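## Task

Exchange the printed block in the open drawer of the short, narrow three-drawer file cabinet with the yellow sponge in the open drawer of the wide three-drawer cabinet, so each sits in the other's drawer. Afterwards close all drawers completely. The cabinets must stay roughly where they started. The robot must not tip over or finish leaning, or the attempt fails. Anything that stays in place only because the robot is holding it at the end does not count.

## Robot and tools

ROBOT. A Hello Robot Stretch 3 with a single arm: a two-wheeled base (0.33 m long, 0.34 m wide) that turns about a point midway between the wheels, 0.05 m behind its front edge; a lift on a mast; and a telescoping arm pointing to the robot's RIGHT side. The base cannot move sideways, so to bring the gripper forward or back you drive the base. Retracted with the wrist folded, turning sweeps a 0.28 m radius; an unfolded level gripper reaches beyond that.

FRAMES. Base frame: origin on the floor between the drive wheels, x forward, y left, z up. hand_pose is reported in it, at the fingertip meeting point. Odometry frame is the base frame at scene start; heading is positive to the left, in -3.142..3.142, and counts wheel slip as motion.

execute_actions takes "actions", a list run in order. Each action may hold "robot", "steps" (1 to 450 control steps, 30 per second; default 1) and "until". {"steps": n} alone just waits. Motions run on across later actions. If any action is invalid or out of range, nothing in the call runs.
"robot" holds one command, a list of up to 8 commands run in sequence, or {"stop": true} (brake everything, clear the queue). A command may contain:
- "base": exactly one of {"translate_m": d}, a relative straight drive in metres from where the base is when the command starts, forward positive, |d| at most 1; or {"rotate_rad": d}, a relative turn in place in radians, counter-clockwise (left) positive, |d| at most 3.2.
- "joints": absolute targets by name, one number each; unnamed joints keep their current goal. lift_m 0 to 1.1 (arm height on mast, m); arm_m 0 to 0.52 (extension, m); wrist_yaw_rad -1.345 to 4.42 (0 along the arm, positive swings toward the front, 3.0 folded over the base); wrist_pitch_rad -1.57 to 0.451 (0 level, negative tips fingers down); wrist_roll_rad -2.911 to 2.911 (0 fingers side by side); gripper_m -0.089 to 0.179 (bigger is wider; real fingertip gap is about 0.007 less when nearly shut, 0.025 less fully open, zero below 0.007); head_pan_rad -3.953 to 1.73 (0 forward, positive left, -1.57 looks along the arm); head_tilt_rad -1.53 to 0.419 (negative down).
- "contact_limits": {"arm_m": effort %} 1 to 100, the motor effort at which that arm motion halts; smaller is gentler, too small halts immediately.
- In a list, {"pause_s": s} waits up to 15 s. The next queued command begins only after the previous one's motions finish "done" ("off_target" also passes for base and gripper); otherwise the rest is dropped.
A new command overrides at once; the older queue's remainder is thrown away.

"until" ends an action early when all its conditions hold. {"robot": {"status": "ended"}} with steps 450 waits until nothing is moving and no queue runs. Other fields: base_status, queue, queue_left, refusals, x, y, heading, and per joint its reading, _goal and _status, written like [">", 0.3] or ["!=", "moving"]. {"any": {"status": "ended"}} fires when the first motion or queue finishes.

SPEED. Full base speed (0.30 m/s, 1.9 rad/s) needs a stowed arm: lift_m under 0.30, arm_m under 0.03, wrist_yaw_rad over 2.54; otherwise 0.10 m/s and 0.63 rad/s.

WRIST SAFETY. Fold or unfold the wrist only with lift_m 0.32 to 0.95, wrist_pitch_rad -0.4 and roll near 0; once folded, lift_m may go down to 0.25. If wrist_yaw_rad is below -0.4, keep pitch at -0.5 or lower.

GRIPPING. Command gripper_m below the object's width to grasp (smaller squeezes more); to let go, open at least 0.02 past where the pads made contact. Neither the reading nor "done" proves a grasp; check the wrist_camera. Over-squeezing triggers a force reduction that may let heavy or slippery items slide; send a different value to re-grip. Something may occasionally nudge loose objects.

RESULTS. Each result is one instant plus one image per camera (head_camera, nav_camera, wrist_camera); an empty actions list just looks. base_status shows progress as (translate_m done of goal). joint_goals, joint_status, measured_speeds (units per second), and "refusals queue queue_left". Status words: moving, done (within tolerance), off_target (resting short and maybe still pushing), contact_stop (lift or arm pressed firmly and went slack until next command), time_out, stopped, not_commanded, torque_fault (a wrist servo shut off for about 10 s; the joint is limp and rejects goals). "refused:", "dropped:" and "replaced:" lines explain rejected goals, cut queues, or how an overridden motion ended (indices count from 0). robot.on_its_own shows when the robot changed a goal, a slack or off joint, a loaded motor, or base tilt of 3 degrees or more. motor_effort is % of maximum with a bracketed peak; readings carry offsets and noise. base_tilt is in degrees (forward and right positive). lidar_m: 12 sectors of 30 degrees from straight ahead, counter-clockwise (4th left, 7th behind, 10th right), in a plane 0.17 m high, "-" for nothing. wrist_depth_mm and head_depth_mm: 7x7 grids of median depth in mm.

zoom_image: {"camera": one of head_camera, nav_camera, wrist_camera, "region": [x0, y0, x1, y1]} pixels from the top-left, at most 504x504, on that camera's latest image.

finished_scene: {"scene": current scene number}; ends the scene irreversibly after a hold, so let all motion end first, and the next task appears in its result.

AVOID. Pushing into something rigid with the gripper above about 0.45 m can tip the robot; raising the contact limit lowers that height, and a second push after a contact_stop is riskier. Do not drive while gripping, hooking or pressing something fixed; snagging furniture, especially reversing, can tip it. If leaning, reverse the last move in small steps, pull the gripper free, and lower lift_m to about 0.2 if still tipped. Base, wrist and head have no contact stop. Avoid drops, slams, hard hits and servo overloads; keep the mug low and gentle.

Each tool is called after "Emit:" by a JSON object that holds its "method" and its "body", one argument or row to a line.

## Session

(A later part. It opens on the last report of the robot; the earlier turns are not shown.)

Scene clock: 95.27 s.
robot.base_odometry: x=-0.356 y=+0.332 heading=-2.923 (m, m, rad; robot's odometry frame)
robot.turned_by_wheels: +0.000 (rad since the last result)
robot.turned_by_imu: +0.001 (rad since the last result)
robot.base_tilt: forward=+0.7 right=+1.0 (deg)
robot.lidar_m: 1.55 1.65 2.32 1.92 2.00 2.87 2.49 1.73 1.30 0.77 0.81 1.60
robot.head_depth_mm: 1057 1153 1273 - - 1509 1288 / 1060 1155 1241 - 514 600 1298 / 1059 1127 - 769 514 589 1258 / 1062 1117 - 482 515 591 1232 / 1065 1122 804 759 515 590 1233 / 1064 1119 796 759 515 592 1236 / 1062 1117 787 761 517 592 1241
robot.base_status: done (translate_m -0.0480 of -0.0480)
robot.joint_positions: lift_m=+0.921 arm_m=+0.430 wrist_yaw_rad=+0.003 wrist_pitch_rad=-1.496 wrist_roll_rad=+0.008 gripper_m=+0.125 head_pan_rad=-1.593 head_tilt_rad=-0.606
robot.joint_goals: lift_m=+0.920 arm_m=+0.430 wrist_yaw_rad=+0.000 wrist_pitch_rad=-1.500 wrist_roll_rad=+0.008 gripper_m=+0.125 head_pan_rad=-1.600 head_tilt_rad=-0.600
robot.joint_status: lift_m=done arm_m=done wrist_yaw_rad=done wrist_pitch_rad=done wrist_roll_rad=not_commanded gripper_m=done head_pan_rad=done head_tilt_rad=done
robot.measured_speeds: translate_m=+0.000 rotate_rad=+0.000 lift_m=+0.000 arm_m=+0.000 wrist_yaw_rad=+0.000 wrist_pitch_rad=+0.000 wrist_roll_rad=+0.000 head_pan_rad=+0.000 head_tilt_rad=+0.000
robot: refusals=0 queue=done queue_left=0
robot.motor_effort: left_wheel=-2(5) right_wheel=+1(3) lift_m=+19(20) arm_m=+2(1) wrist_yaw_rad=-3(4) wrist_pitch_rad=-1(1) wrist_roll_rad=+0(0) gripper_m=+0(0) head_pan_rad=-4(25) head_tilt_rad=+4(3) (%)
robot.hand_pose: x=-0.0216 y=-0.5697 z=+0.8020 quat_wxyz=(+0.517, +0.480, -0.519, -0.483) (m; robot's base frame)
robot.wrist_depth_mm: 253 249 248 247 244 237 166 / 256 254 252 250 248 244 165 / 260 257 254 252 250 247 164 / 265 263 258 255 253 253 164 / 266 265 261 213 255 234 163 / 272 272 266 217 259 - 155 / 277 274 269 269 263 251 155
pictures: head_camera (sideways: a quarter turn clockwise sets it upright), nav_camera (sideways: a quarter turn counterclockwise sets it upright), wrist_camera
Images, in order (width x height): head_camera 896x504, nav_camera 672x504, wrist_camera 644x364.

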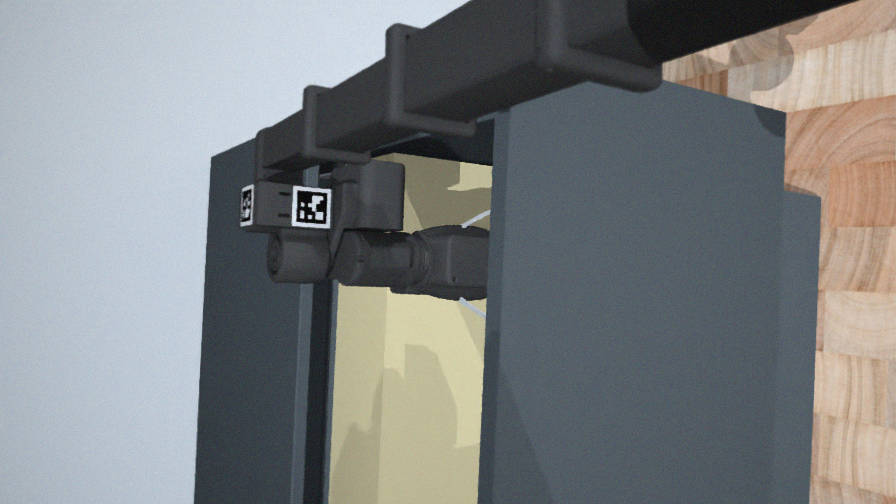

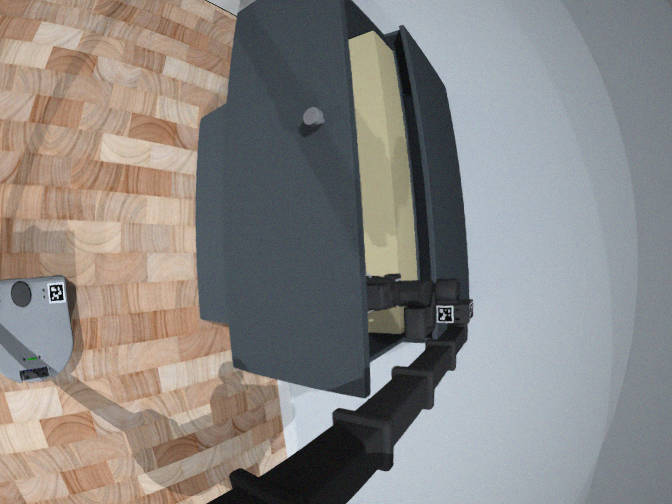

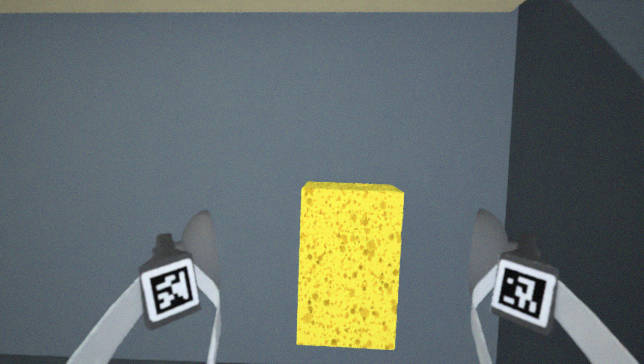

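Emit:
{"method": "execute_actions", "body": {
  "actions": [
    {"robot":{"joints":{"lift_m":0.862,"arm_m":0.42}},"steps":450,"until":{"robot":{"status":"ended"}}}
  ]
}}

Scene clock: 101.03 s.
robot.base_odometry: x=-0.356 y=+0.332 heading=-2.923 (m, m, rad; robot's odometry frame)
robot.turned_by_wheels: +0.000 (rad since the last result)
robot.turned_by_imu: +0.001 (rad since the last result)
robot.base_tilt: forward=+0.5 right=+0.9 (deg)
robot.lidar_m: 1.55 1.65 2.32 1.93 2.00 2.87 2.49 1.73 1.30 0.78 0.81 1.61
robot.head_depth_mm: 1057 1158 1273 1408 1569 - - / 1055 1156 1258 - - 588 1277 / 1060 1126 827 742 514 589 1263 / 1064 1117 854 - 515 589 1234 / 1062 1116 806 769 515 591 1238 / 1065 1118 794 760 517 592 1241 / 1065 1117 787 762 515 591 1242
robot.base_status: done (translate_m -0.0480 of -0.0480)
robot.joint_positions: lift_m=+0.863 arm_m=+0.420 wrist_yaw_rad=+0.003 wrist_pitch_rad=-1.496 wrist_roll_rad=+0.008 gripper_m=+0.125 head_pan_rad=-1.593 head_tilt_rad=-0.606
robot.joint_goals: lift_m=+0.862 arm_m=+0.420 wrist_yaw_rad=+0.000 wrist_pitch_rad=-1.500 wrist_roll_rad=+0.008 gripper_m=+0.125 head_pan_rad=-1.600 head_tilt_rad=-0.600
robot.joint_status: lift_m=done arm_m=done wrist_yaw_rad=done wrist_pitch_rad=done wrist_roll_rad=not_commanded gripper_m=done head_pan_rad=done head_tilt_rad=done
robot.measured_speeds: translate_m=+0.000 rotate_rad=+0.000 lift_m=+0.000 arm_m=+0.000 wrist_yaw_rad=+0.000 wrist_pitch_rad=+0.000 wrist_roll_rad=+0.000 head_pan_rad=+0.000 head_tilt_rad=+0.000
robot: refusals=0 queue=done queue_left=0
robot.motor_effort: left_wheel=-2(1) right_wheel=+1(1) lift_m=+21(20) arm_m=-3(1) wrist_yaw_rad=-3(4) wrist_pitch_rad=-1(1) wrist_roll_rad=+0(0) gripper_m=+0(0) head_pan_rad=-3(4) head_tilt_rad=+4(3) (%)
robot.hand_pose: x=-0.0216 y=-0.5602 z=+0.7440 quat_wxyz=(+0.517, +0.480, -0.519, -0.483) (m; robot's base frame)
robot.wrist_depth_mm: 194 193 192 188 186 185 165 / 197 196 192 191 189 187 165 / 199 199 195 193 192 189 164 / 204 200 200 159 193 193 164 / 207 203 201 153 152 195 163 / 209 207 205 155 154 - 155 / 211 210 208 158 157 201 155
pictures: head_camera (sideways: a quarter turn clockwise sets it upright), nav_camera (sideways: a quarter turn counterclockwise sets it upright), wrist_camera
Images, in order (width x height): head_camera 896x504, nav_camera 672x504, wrist_camera 644x364.

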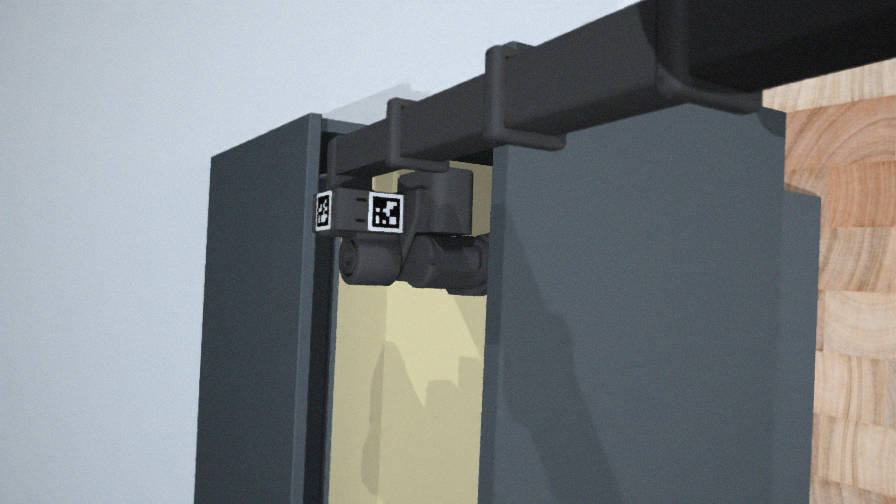

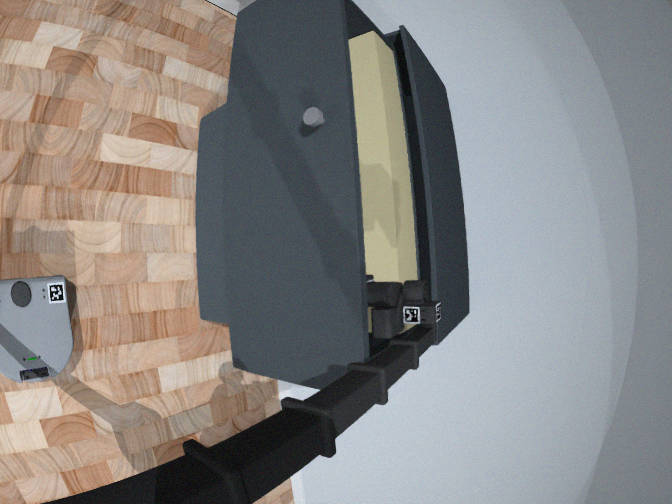

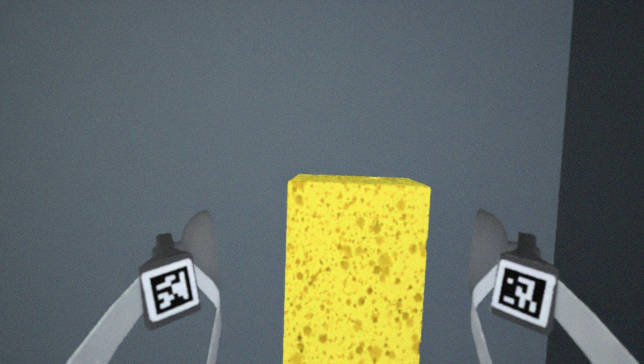

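Emit:
{"method": "execute_actions", "body": {
  "actions": [
    {"robot":{"base":{"translate_m":-0.005},"joints":{"lift_m":0.843,"arm_m":0.408}},"steps":450,"until":{"robot":{"status":"ended"}}},
    {"robot":{"joints":{"gripper_m":0.02}},"steps":150,"until":{"robot":{"status":"ended"}}}
  ]
}}

Scene clock: 107.07 s.
robot.base_odometry: x=-0.351 y=+0.333 heading=-2.923 (m, m, rad; robot's odometry frame)
robot.turned_by_wheels: +0.000 (rad since the last result)
robot.turned_by_imu: +0.001 (rad since the last result)
robot.base_tilt: forward=+0.6 right=+1.0 (deg)
robot.lidar_m: 1.56 1.66 2.34 1.92 2.00 2.86 2.48 1.73 1.30 0.77 0.81 1.61
robot.head_depth_mm: 1061 1157 1275 1415 1567 - - / 1061 1155 1261 1373 - 598 1275 / 1064 1131 834 - 517 591 1267 / 1067 1128 841 - 517 593 1234 / 1064 1118 812 772 518 593 1238 / 1062 1121 802 763 519 594 1240 / 1064 1123 793 762 520 597 1241
robot.base_status: done (translate_m -0.0050 of -0.0050)
robot.joint_positions: lift_m=+0.844 arm_m=+0.408 wrist_yaw_rad=+0.002 wrist_pitch_rad=-1.499 wrist_roll_rad=+0.008 gripper_m=+0.021 head_pan_rad=-1.593 head_tilt_rad=-0.606
robot.joint_goals: lift_m=+0.843 arm_m=+0.408 wrist_yaw_rad=+0.000 wrist_pitch_rad=-1.500 wrist_roll_rad=+0.008 gripper_m=+0.020 head_pan_rad=-1.600 head_tilt_rad=-0.600
robot.joint_status: lift_m=done arm_m=done wrist_yaw_rad=done wrist_pitch_rad=done wrist_roll_rad=not_commanded gripper_m=done head_pan_rad=done head_tilt_rad=done
robot.measured_speeds: translate_m=+0.000 rotate_rad=+0.000 lift_m=+0.000 arm_m=+0.000 wrist_yaw_rad=+0.000 wrist_pitch_rad=+0.000 wrist_roll_rad=+0.000 head_pan_rad=+0.000 head_tilt_rad=+0.000
robot: refusals=0 queue=done queue_left=0
robot.motor_effort: left_wheel=-1(5) right_wheel=+1(3) lift_m=+11(20) arm_m=-3(5) wrist_yaw_rad=-3(3) wrist_pitch_rad=+0(1) wrist_roll_rad=+0(0) gripper_m=-26(100) head_pan_rad=-4(4) head_tilt_rad=+3(3) (%)
robot.hand_pose: x=-0.0216 y=-0.5477 z=+0.7253 quat_wxyz=(+0.516, +0.480, -0.519, -0.484) (m; robot's base frame)
robot.wrist_depth_mm: 182 178 177 176 174 172 157 / 184 182 180 179 175 174 158 / 186 184 182 181 178 176 157 / 189 187 184 137 137 178 156 / 192 190 186 139 138 180 156 / 194 192 166 140 140 - 155 / 197 195 192 143 142 185 147
pictures: head_camera (sideways: a quarter turn clockwise sets it upright), nav_camera (sideways: a quarter turn counterclockwise sets it upright), wrist_camera
Images, in order (width x height): head_camera 896x504, nav_camera 672x504, wrist_camera 644x364.

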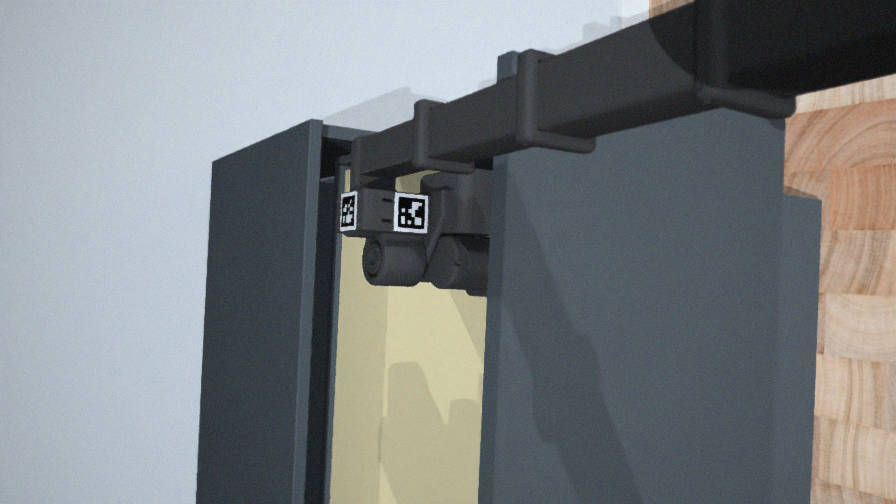

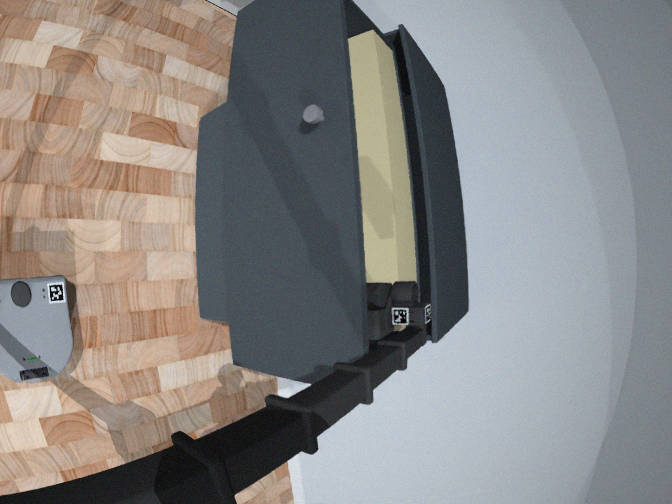

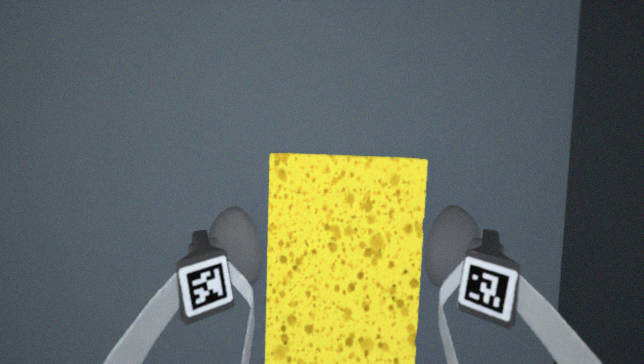

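Emit:
{"method": "execute_actions", "body": {
  "actions": [
    {"robot":[{"joints":{"lift_m":1.1,"arm_m":0.44}},{"joints":{"wrist_yaw_rad":1.57}},{"joints":{"wrist_pitch_rad":-0.2}},{"joints":{"arm_m":0.02}}],"steps":450,"until":{"robot":{"status":"ended"}}}
  ]
}}

Emit:
{"method": "execute_actions", "body": {
  "actions": [
    {"robot":[{"base":{"rotate_rad":1.92},"joints":{"head_pan_rad":-0.3}},{"base":{"translate_m":0.9},"joints":{"lift_m":0.8}}],"steps":450,"until":{"robot":{"status":"ended"}}},
    {"steps":150,"until":{"robot":{"status":"ended"}}}
  ]
}}

Scene clock: 127.23 s.
robot.base_odometry: x=-0.351 y=+0.333 heading=-2.923 (m, m, rad; robot's odometry frame)
robot.turned_by_wheels: +0.000 (rad since the last result)
robot.turned_by_imu: +0.004 (rad since the last result)
robot.base_tilt: forward=+0.7 right=+1.0 (deg)
robot.lidar_m: 1.56 1.66 2.33 1.92 2.00 2.86 2.49 1.73 1.30 0.77 0.81 1.61
robot.head_depth_mm: - - - 1424 1616 1563 1304 / - - - - 538 601 1302 / - - - - - 589 1265 / - - - - 544 589 1235 / 1061 1113 810 - - 602 1237 / 1067 1121 799 - - 625 1237 / 1062 1114 791 - - - 1241
robot.base_status: done (translate_m -0.0050 of -0.0050)
robot.joint_positions: lift_m=+1.099 arm_m=+0.020 wrist_yaw_rad=+1.569 wrist_pitch_rad=-0.223 wrist_roll_rad=+0.008 gripper_m=+0.042 head_pan_rad=-1.593 head_tilt_rad=-0.605
robot.joint_goals: lift_m=+1.100 arm_m=+0.020 wrist_yaw_rad=+1.570 wrist_pitch_rad=-0.200 wrist_roll_rad=+0.008 gripper_m=+0.041 head_pan_rad=-1.600 head_tilt_rad=-0.600
robot.joint_status: lift_m=done arm_m=done wrist_yaw_rad=done wrist_pitch_rad=done wrist_roll_rad=not_commanded gripper_m=done head_pan_rad=done head_tilt_rad=done
robot.measured_speeds: translate_m=+0.000 rotate_rad=+0.000 lift_m=+0.000 arm_m=+0.000 wrist_yaw_rad=+0.000 wrist_pitch_rad=+0.000 wrist_roll_rad=+0.000 head_pan_rad=+0.000 head_tilt_rad=+0.000
robot: refusals=0 queue=done queue_left=0
robot.on_its_own: gripper_m is held at +0.041, not at your +0.020, by its stall guard, which is not easing now
robot.motor_effort: left_wheel=-1(1) right_wheel=+0(1) lift_m=+53(56) arm_m=-3(2) wrist_yaw_rad=+1(4) wrist_pitch_rad=+7(9) wrist_roll_rad=+0(0) gripper_m=-10(26) head_pan_rad=-4(4) head_tilt_rad=+3(3) (%)
robot.hand_pose: x=+0.2232 y=-0.1658 z=+1.1580 quat_wxyz=(+0.551, +0.554, -0.444, +0.438) (m; robot's base frame)
robot.wrist_depth_mm: - - - - - - - / - - - - - - - / - - - - - - - / - - - 132 132 - - / - - - 134 133 585 704 / - - - 136 135 511 392 / - - - 138 139 654 371
pictures: head_camera (sideways: a quarter turn clockwise sets it upright), nav_camera (sideways: a quarter turn counterclockwise sets it upright), wrist_camera
Images, in order (width x height): head_camera 896x504, nav_camera 672x504, wrist_camera 644x364.

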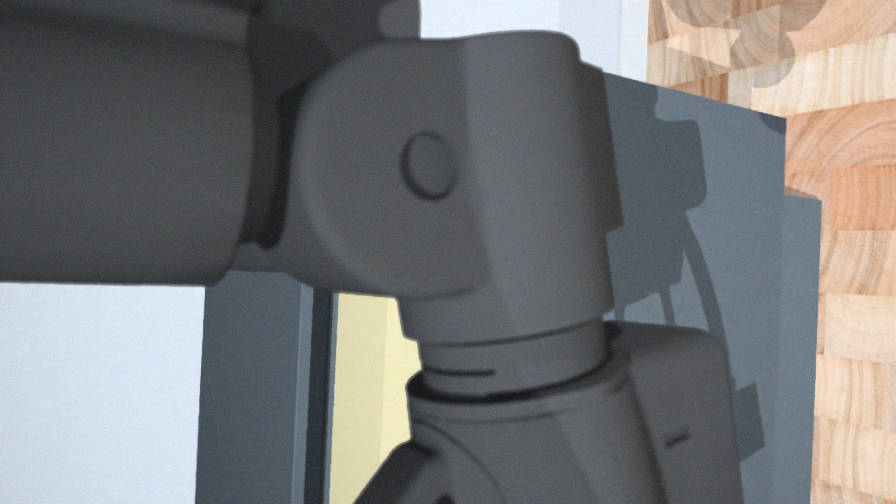

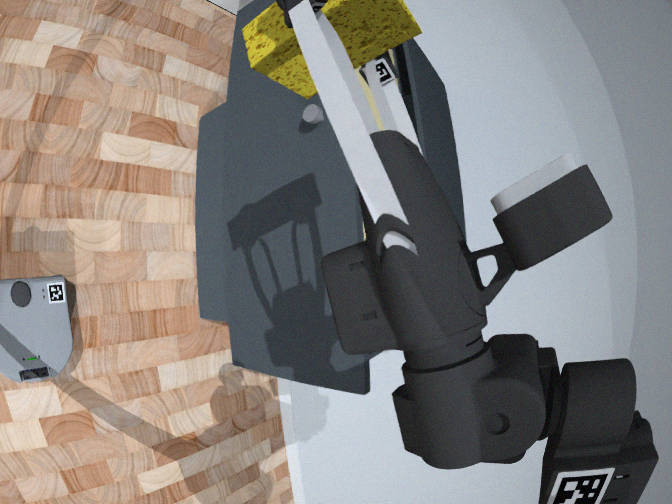

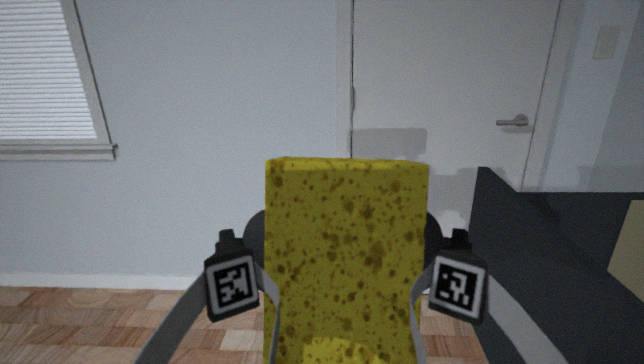

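Scene clock: 141.80 s.
robot.base_odometry: x=+0.132 y=-0.426 heading=-1.003 (m, m, rad; robot's odometry frame)
robot.turned_by_wheels: +1.920 (rad since the last result)
robot.turned_by_imu: +1.920 (rad since the last result)
robot.base_tilt: forward=+0.7 right=+0.9 (deg)
robot.lidar_m: 1.08 2.09 2.39 2.42 2.28 1.62 1.62 2.10 1.92 1.95 1.80 1.07
robot.head_depth_mm: 1370 1496 1649 1821 1912 1564 1314 / 1384 1502 1648 1837 1893 1549 401 / 1390 1515 1645 1820 1832 1540 1292 / 1397 1520 1641 1290 1121 1464 1291 / 1413 1546 1622 1298 1123 1480 1285 / 1421 1554 1686 1278 993 1478 1277 / 1423 1569 1719 1913 1015 1501 1269
robot.base_status: done (translate_m +0.9000 of +0.9000)
robot.joint_positions: lift_m=+0.801 arm_m=+0.020 wrist_yaw_rad=+1.569 wrist_pitch_rad=-0.222 wrist_roll_rad=+0.008 gripper_m=+0.042 head_pan_rad=-0.307 head_tilt_rad=-0.605
robot.joint_goals: lift_m=+0.800 arm_m=+0.020 wrist_yaw_rad=+1.570 wrist_pitch_rad=-0.200 wrist_roll_rad=+0.008 gripper_m=+0.041 head_pan_rad=-0.300 head_tilt_rad=-0.600
robot.joint_status: lift_m=done arm_m=done wrist_yaw_rad=done wrist_pitch_rad=done wrist_roll_rad=not_commanded gripper_m=done head_pan_rad=done head_tilt_rad=done
robot.measured_speeds: translate_m=+0.000 rotate_rad=+0.000 lift_m=+0.000 arm_m=+0.000 wrist_yaw_rad=+0.000 wrist_pitch_rad=+0.000 wrist_roll_rad=+0.000 head_pan_rad=+0.000 head_tilt_rad=+0.000
robot: refusals=0 queue=done queue_left=0
robot.on_its_own: gripper_m is held at +0.041, not at your +0.020, by its stall guard, which is not easing now
robot.motor_effort: left_wheel=-2(5) right_wheel=+1(5) lift_m=+20(52) arm_m=-3(3) wrist_yaw_rad=+2(1) wrist_pitch_rad=+7(7) wrist_roll_rad=+0(0) gripper_m=-10(9) head_pan_rad=+3(43) head_tilt_rad=+2(2) (%)
robot.hand_pose: x=+0.2233 y=-0.1658 z=+0.8594 quat_wxyz=(+0.551, +0.554, -0.444, +0.439) (m; robot's base frame)
robot.wrist_depth_mm: - - - - - - - / - - - - - - - / - - - - - - - / - - - 132 132 - - / - - - 134 133 - - / - - - 137 135 - - / - - - 138 139 - -
pictures: head_camera (sideways: a quarter turn clockwise sets it upright), nav_camera (sideways: a quarter turn counterclockwise sets it upright), wrist_camera
Images, in order (width x height): head_camera 896x504, nav_camera 672x504, wrist_camera 644x364.

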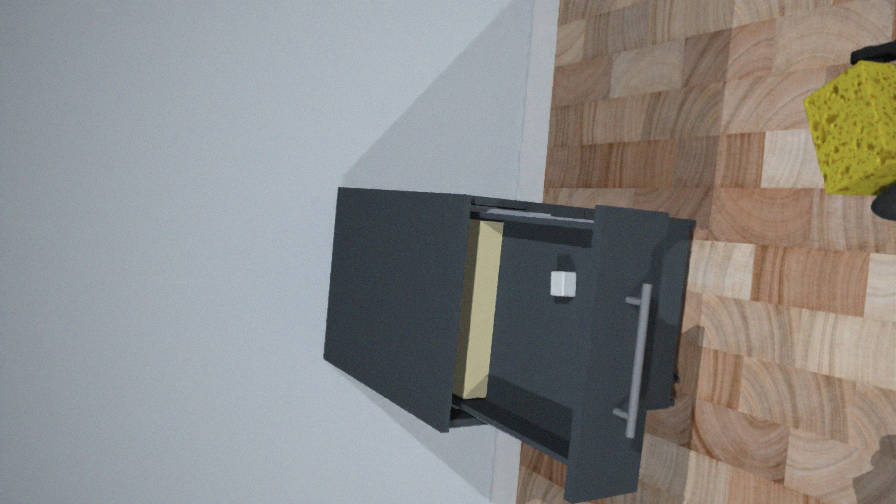

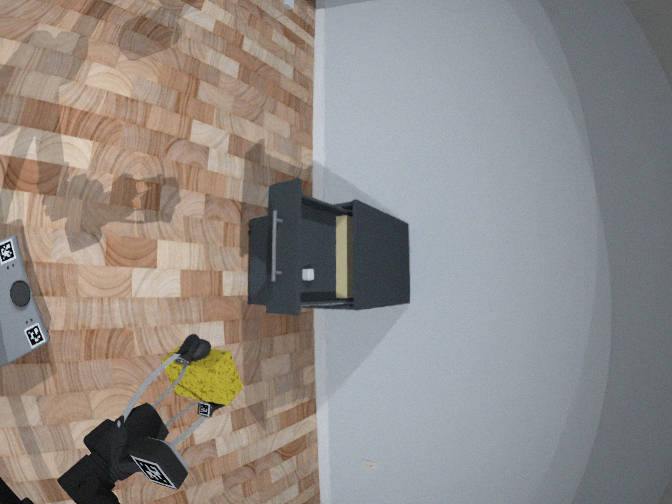

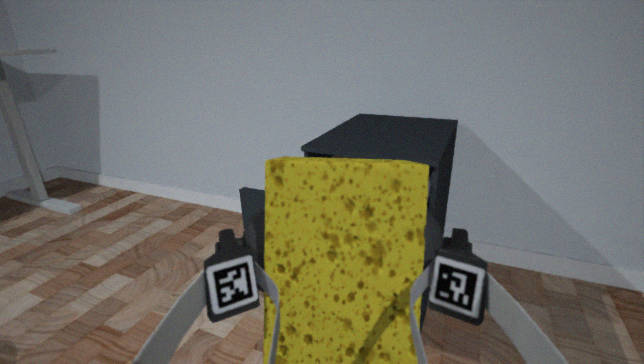

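Emit:
{"method": "execute_actions", "body": {
  "actions": [
    {"robot":[{"base":{"translate_m":0.39},"joints":{"wrist_pitch_rad":-1.5,"arm_m":0.05}},{"base":{"rotate_rad":1.21},"joints":{"wrist_yaw_rad":0,"head_pan_rad":-1.57,"head_tilt_rad":-0.95}},{"base":{"translate_m":0.14},"joints":{"arm_m":0.38}}],"steps":450,"until":{"robot":{"status":"ended"}}}
  ]
}}

Scene clock: 159.17 s.
robot.base_odometry: x=+0.479 y=-0.726 heading=+0.206 (m, m, rad; robot's odometry frame)
robot.turned_by_wheels: +1.210 (rad since the last result)
robot.turned_by_imu: +1.211 (rad since the last result)
robot.base_tilt: forward=+0.7 right=+0.9 (deg)
robot.lidar_m: 2.13 2.38 2.53 2.03 2.06 2.28 2.21 1.80 0.73 0.71 1.36 1.90
robot.head_depth_mm: 1165 1256 1003 1591 - - - / 1170 1255 - 960 822 1252 1136 / 1177 - 952 978 803 1246 1138 / 1182 1232 - 735 815 1258 1132 / 1187 1367 1583 1592 1343 1257 1123 / 1192 1380 1625 1615 1404 1249 1120 / 1193 1383 1638 1603 1397 1243 1117
robot.base_status: done (translate_m +0.1400 of +0.1400)
robot.joint_positions: lift_m=+0.801 arm_m=+0.380 wrist_yaw_rad=+0.001 wrist_pitch_rad=-1.496 wrist_roll_rad=+0.008 gripper_m=+0.042 head_pan_rad=-1.563 head_tilt_rad=-0.938
robot.joint_goals: lift_m=+0.800 arm_m=+0.380 wrist_yaw_rad=+0.000 wrist_pitch_rad=-1.500 wrist_roll_rad=+0.008 gripper_m=+0.041 head_pan_rad=-1.570 head_tilt_rad=-0.950
robot.joint_status: lift_m=done arm_m=done wrist_yaw_rad=done wrist_pitch_rad=done wrist_roll_rad=not_commanded gripper_m=done head_pan_rad=done head_tilt_rad=done
robot.measured_speeds: translate_m=+0.000 rotate_rad=+0.000 lift_m=+0.000 arm_m=+0.000 wrist_yaw_rad=+0.000 wrist_pitch_rad=+0.000 wrist_roll_rad=+0.000 head_pan_rad=+0.000 head_tilt_rad=+0.000
robot: refusals=0 queue=done queue_left=0
robot.on_its_own: gripper_m is held at +0.041, not at your +0.020, by its stall guard, which is not easing now
robot.motor_effort: left_wheel=-2(6) right_wheel=+2(5) lift_m=+20(20) arm_m=+2(2) wrist_yaw_rad=-1(4) wrist_pitch_rad=-1(6) wrist_roll_rad=+0(0) gripper_m=-9(10) head_pan_rad=-4(42) head_tilt_rad=-7(33) (%)
robot.hand_pose: x=-0.0216 y=-0.5196 z=+0.6820 quat_wxyz=(+0.516, +0.479, -0.520, -0.483) (m; robot's base frame)
robot.wrist_depth_mm: 829 877 867 314 310 308 304 / 884 872 845 314 316 310 310 / 877 870 871 326 320 314 313 / 916 903 890 132 131 322 318 / 924 897 909 134 133 324 324 / 927 942 - 136 135 328 324 / 959 941 324 138 139 298 304
pictures: head_camera (sideways: a quarter turn clockwise sets it upright), nav_camera (sideways: a quarter turn counterclockwise sets it upright), wrist_camera
Images, in order (width x height): head_camera 896x504, nav_camera 672x504, wrist_camera 644x364.

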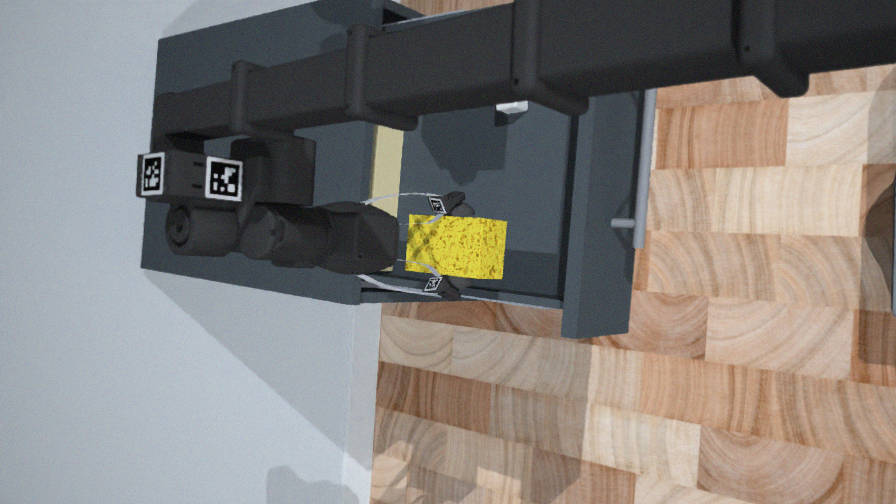

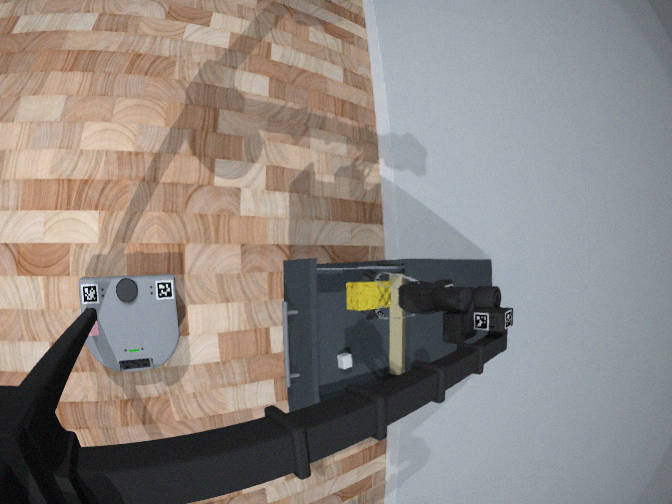

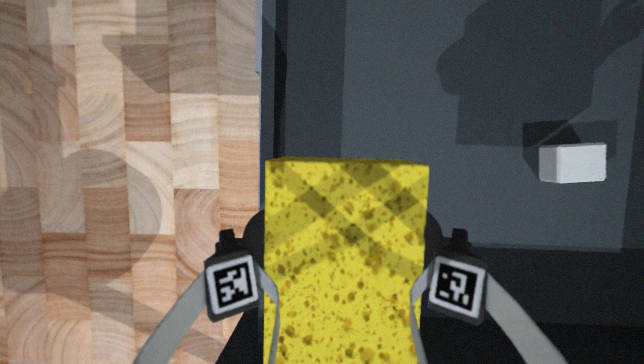

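Emit:
{"method": "execute_actions", "body": {
  "actions": [
    {"robot":[{"base":{"translate_m":-0.045},"joints":{"arm_m":0.4,"lift_m":0.77}},{"joints":{"lift_m":0.675}}],"steps":450,"until":{"robot":{"status":"ended"}}}
  ]
}}

Scene clock: 168.57 s.
robot.base_odometry: x=+0.435 y=-0.736 heading=+0.206 (m, m, rad; robot's odometry frame)
robot.turned_by_wheels: +0.000 (rad since the last result)
robot.turned_by_imu: +0.002 (rad since the last result)
robot.base_tilt: forward=+0.7 right=+0.8 (deg)
robot.lidar_m: 2.17 2.42 2.53 2.02 2.06 2.23 2.16 1.80 0.73 0.71 1.36 1.90
robot.head_depth_mm: 1163 1311 1026 1560 830 1275 1157 / 1169 1181 992 1003 - - - / 1175 1168 - 980 800 1243 1135 / 1184 1161 1006 872 803 1263 1131 / 1191 1338 1002 991 820 1253 1127 / 1190 1379 1631 1612 1404 1244 1124 / 1196 1382 1641 1605 1404 1241 1119
robot.base_status: done (translate_m -0.0450 of -0.0450)
robot.joint_positions: lift_m=+0.676 arm_m=+0.400 wrist_yaw_rad=+0.001 wrist_pitch_rad=-1.497 wrist_roll_rad=+0.008 gripper_m=+0.042 head_pan_rad=-1.563 head_tilt_rad=-0.938
robot.joint_goals: lift_m=+0.675 arm_m=+0.400 wrist_yaw_rad=+0.000 wrist_pitch_rad=-1.500 wrist_roll_rad=+0.008 gripper_m=+0.041 head_pan_rad=-1.570 head_tilt_rad=-0.950
robot.joint_status: lift_m=done arm_m=done wrist_yaw_rad=done wrist_pitch_rad=done wrist_roll_rad=not_commanded gripper_m=done head_pan_rad=done head_tilt_rad=done
robot.measured_speeds: translate_m=+0.000 rotate_rad=+0.000 lift_m=+0.000 arm_m=+0.000 wrist_yaw_rad=+0.000 wrist_pitch_rad=+0.000 wrist_roll_rad=+0.000 head_pan_rad=+0.000 head_tilt_rad=+0.000
robot: refusals=0 queue=done queue_left=0
robot.on_its_own: gripper_m is held at +0.041, not at your +0.020, by its stall guard, which is not easing now
robot.motor_effort: left_wheel=-1(4) right_wheel=+2(3) lift_m=+21(21) arm_m=+2(2) wrist_yaw_rad=-1(1) wrist_pitch_rad=-1(1) wrist_roll_rad=+0(0) gripper_m=-10(9) head_pan_rad=-4(3) head_tilt_rad=-7(7) (%)
robot.hand_pose: x=-0.0216 y=-0.5395 z=+0.5570 quat_wxyz=(+0.516, +0.479, -0.520, -0.483) (m; robot's base frame)
robot.wrist_depth_mm: 723 157 192 192 190 187 186 / 758 158 197 193 192 189 189 / 756 160 198 195 195 193 190 / 764 161 202 132 131 193 191 / 783 162 202 134 133 198 196 / 792 163 - 136 135 200 199 / 793 155 211 139 139 204 201
pictures: head_camera (sideways: a quarter turn clockwise sets it upright), nav_camera (sideways: a quarter turn counterclockwise sets it upright), wrist_camera
Images, in order (width x height): head_camera 896x504, nav_camera 672x504, wrist_camera 644x364.

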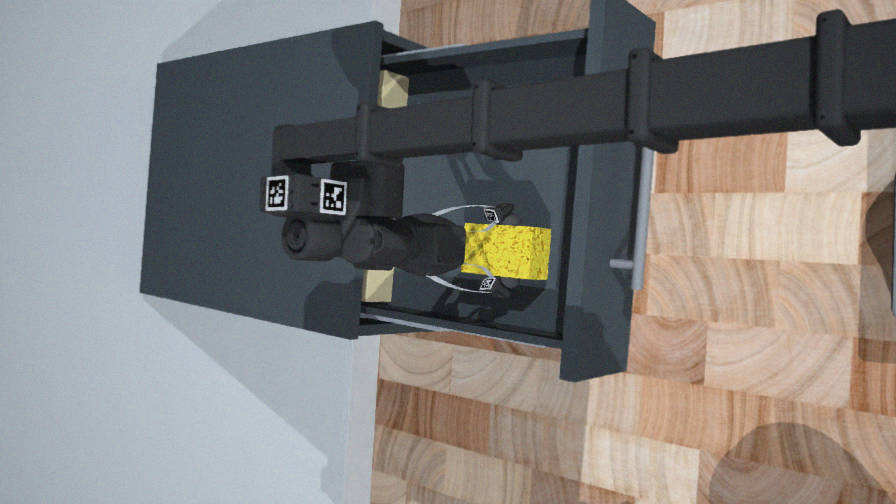

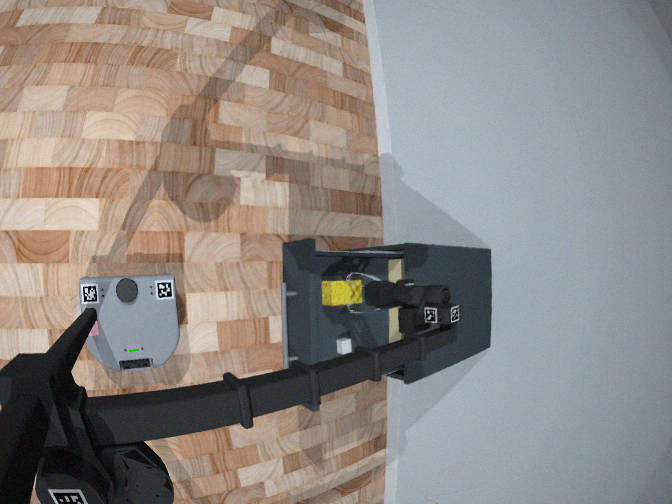

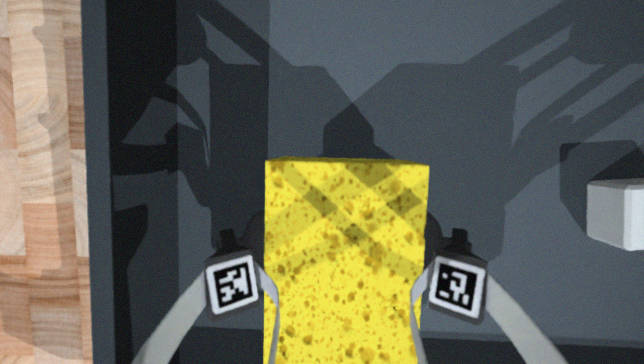

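Emit:
{"method": "execute_actions", "body": {
  "actions": [
    {"robot":{"joints":{"lift_m":0.658,"arm_m":0.41}},"steps":450,"until":{"robot":{"status":"ended"}}},
    {"robot":[{"joints":{"gripper_m":0.095}},{"joints":{"lift_m":0.73}},{"base":{"translate_m":-0.148},"joints":{"arm_m":0.415}}],"steps":450,"until":{"robot":{"status":"ended"}}}
  ]
}}

Scene clock: 178.07 s.
robot.base_odometry: x=+0.290 y=-0.766 heading=+0.206 (m, m, rad; robot's odometry frame)
robot.turned_by_wheels: +0.000 (rad since the last result)
robot.turned_by_imu: +0.003 (rad since the last result)
robot.base_tilt: forward=+0.7 right=+0.9 (deg)
robot.lidar_m: 2.31 2.54 2.54 2.00 2.06 2.08 2.02 1.79 1.34 0.70 0.74 1.89
robot.head_depth_mm: 1160 1338 1574 1660 1462 - - / 1169 1340 1545 - - 1251 1118 / 1168 1207 916 976 812 1245 1138 / 1177 1190 990 952 848 1237 1125 / 1185 1149 975 968 806 1254 1127 / 1188 1285 970 942 781 1246 1123 / 1195 1380 1599 1591 799 1244 1116
robot.base_status: done (translate_m -0.1480 of -0.1480)
robot.joint_positions: lift_m=+0.729 arm_m=+0.415 wrist_yaw_rad=+0.001 wrist_pitch_rad=-1.500 wrist_roll_rad=+0.008 gripper_m=+0.095 head_pan_rad=-1.563 head_tilt_rad=-0.938
robot.joint_goals: lift_m=+0.730 arm_m=+0.415 wrist_yaw_rad=+0.000 wrist_pitch_rad=-1.500 wrist_roll_rad=+0.008 gripper_m=+0.095 head_pan_rad=-1.570 head_tilt_rad=-0.950
robot.joint_status: lift_m=done arm_m=done wrist_yaw_rad=done wrist_pitch_rad=done wrist_roll_rad=not_commanded gripper_m=done head_pan_rad=done head_tilt_rad=done
robot.measured_speeds: translate_m=+0.000 rotate_rad=+0.000 lift_m=+0.000 arm_m=+0.000 wrist_yaw_rad=+0.000 wrist_pitch_rad=+0.000 wrist_roll_rad=+0.000 head_pan_rad=+0.000 head_tilt_rad=+0.000
robot: refusals=0 queue=done queue_left=0
robot.motor_effort: left_wheel=-2(4) right_wheel=+1(2) lift_m=+51(56) arm_m=+2(2) wrist_yaw_rad=-1(1) wrist_pitch_rad=+0(1) wrist_roll_rad=+0(0) gripper_m=+0(78) head_pan_rad=-3(3) head_tilt_rad=-7(7) (%)
robot.hand_pose: x=-0.0216 y=-0.5538 z=+0.6108 quat_wxyz=(+0.515, +0.480, -0.519, -0.484) (m; robot's base frame)
robot.wrist_depth_mm: 251 247 246 242 241 221 734 / 255 255 250 246 244 218 764 / 261 254 253 249 248 216 763 / 261 215 257 255 251 215 763 / 218 218 259 257 256 212 773 / 222 220 266 262 259 196 786 / 274 273 266 269 263 223 827
pictures: head_camera (sideways: a quarter turn clockwise sets it upright), nav_camera (sideways: a quarter turn counterclockwise sets it upright), wrist_camera
Images, in order (width x height): head_camera 896x504, nav_camera 672x504, wrist_camera 644x364.

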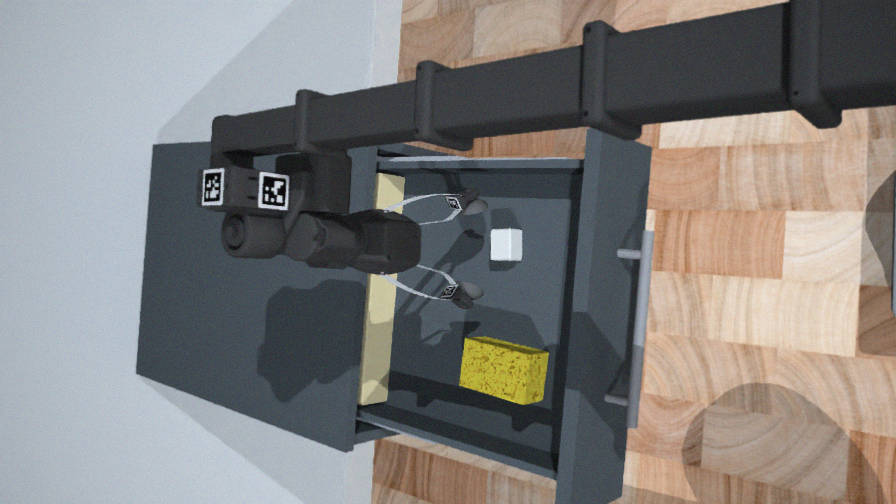

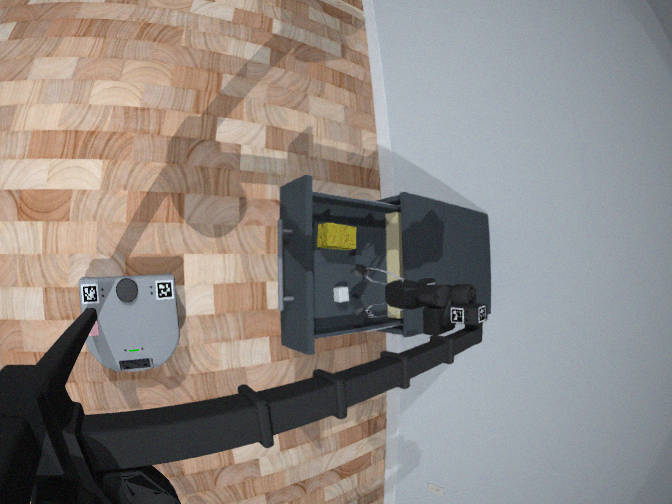

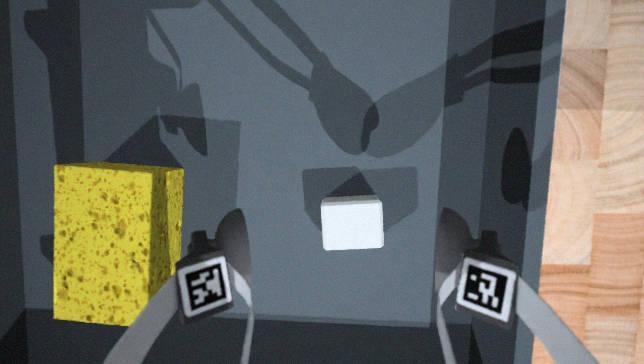

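Emit:
{"method": "execute_actions", "body": {
  "actions": [
    {"robot":{"base":{"translate_m":-0.008},"joints":{"lift_m":0.668}},"steps":450,"until":{"robot":{"status":"ended"}}}
  ]
}}

Scene clock: 182.97 s.
robot.base_odometry: x=+0.282 y=-0.768 heading=+0.206 (m, m, rad; robot's odometry frame)
robot.turned_by_wheels: +0.000 (rad since the last result)
robot.turned_by_imu: +0.001 (rad since the last result)
robot.base_tilt: forward=+0.6 right=+1.1 (deg)
robot.lidar_m: 2.32 2.55 2.53 2.00 2.06 2.07 2.01 1.79 1.33 0.70 0.74 1.89
robot.head_depth_mm: 1158 1336 1578 1658 1436 1276 1160 / 1162 1343 1543 1684 - - - / 1166 1167 - 956 835 1257 1129 / 1177 1164 997 936 848 1238 1129 / 1181 1148 974 967 803 1252 1126 / 1185 1213 968 963 779 1246 1121 / 1190 1377 1594 1569 816 1242 1119
robot.base_status: done (translate_m -0.0080 of -0.0080)
robot.joint_positions: lift_m=+0.669 arm_m=+0.415 wrist_yaw_rad=+0.001 wrist_pitch_rad=-1.500 wrist_roll_rad=+0.008 gripper_m=+0.095 head_pan_rad=-1.563 head_tilt_rad=-0.938
robot.joint_goals: lift_m=+0.668 arm_m=+0.415 wrist_yaw_rad=+0.000 wrist_pitch_rad=-1.500 wrist_roll_rad=+0.008 gripper_m=+0.095 head_pan_rad=-1.570 head_tilt_rad=-0.950
robot.joint_status: lift_m=done arm_m=done wrist_yaw_rad=done wrist_pitch_rad=done wrist_roll_rad=not_commanded gripper_m=done head_pan_rad=done head_tilt_rad=done
robot.measured_speeds: translate_m=+0.000 rotate_rad=+0.000 lift_m=+0.000 arm_m=+0.000 wrist_yaw_rad=+0.000 wrist_pitch_rad=+0.000 wrist_roll_rad=+0.000 head_pan_rad=+0.000 head_tilt_rad=+0.000
robot: refusals=0 queue=done queue_left=0
robot.motor_effort: left_wheel=-1(4) right_wheel=+0(3) lift_m=+19(52) arm_m=+2(3) wrist_yaw_rad=+0(0) wrist_pitch_rad=+0(0) wrist_roll_rad=+0(0) gripper_m=+0(0) head_pan_rad=-3(3) head_tilt_rad=-7(7) (%)
robot.hand_pose: x=-0.0216 y=-0.5538 z=+0.5500 quat_wxyz=(+0.515, +0.480, -0.519, -0.484) (m; robot's base frame)
robot.wrist_depth_mm: 190 188 187 183 182 181 131 / 192 190 189 185 184 183 131 / 196 192 192 190 187 185 136 / 166 195 194 192 190 188 135 / 157 199 197 165 192 182 135 / 159 201 201 197 196 169 141 / 162 204 204 201 199 196 140
pictures: head_camera (sideways: a quarter turn clockwise sets it upright), nav_camera (sideways: a quarter turn counterclockwise sets it upright), wrist_camera
Images, in order (width x height): head_camera 896x504, nav_camera 672x504, wrist_camera 644x364.

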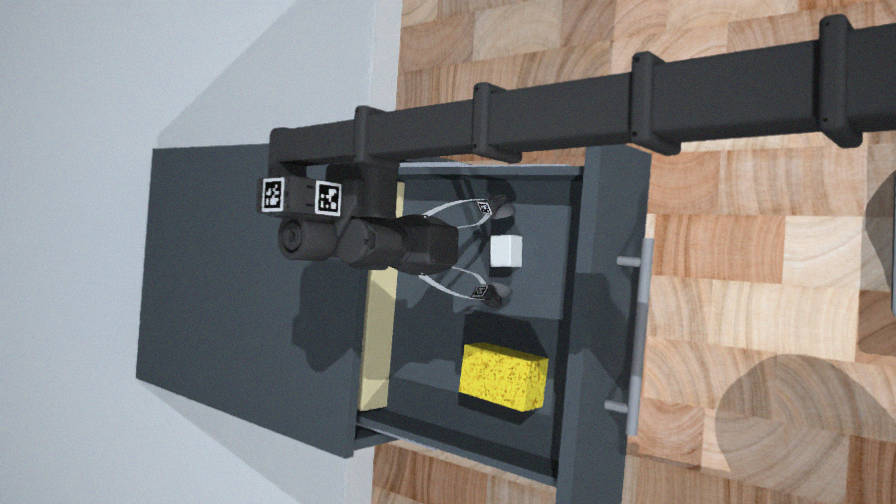

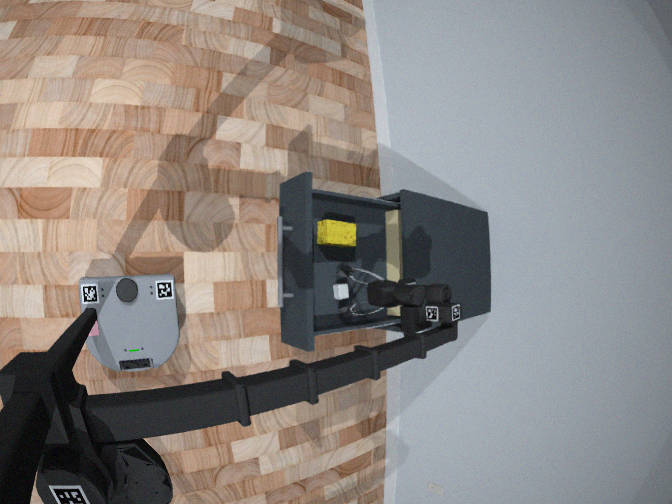

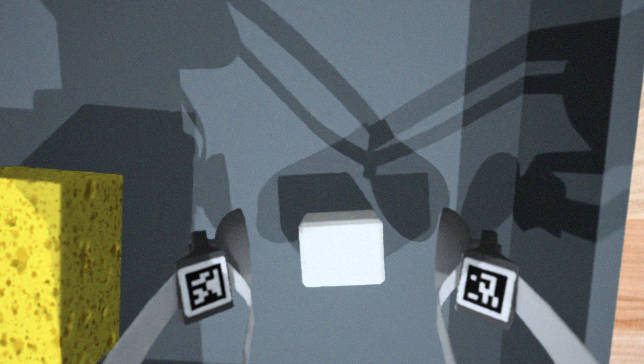

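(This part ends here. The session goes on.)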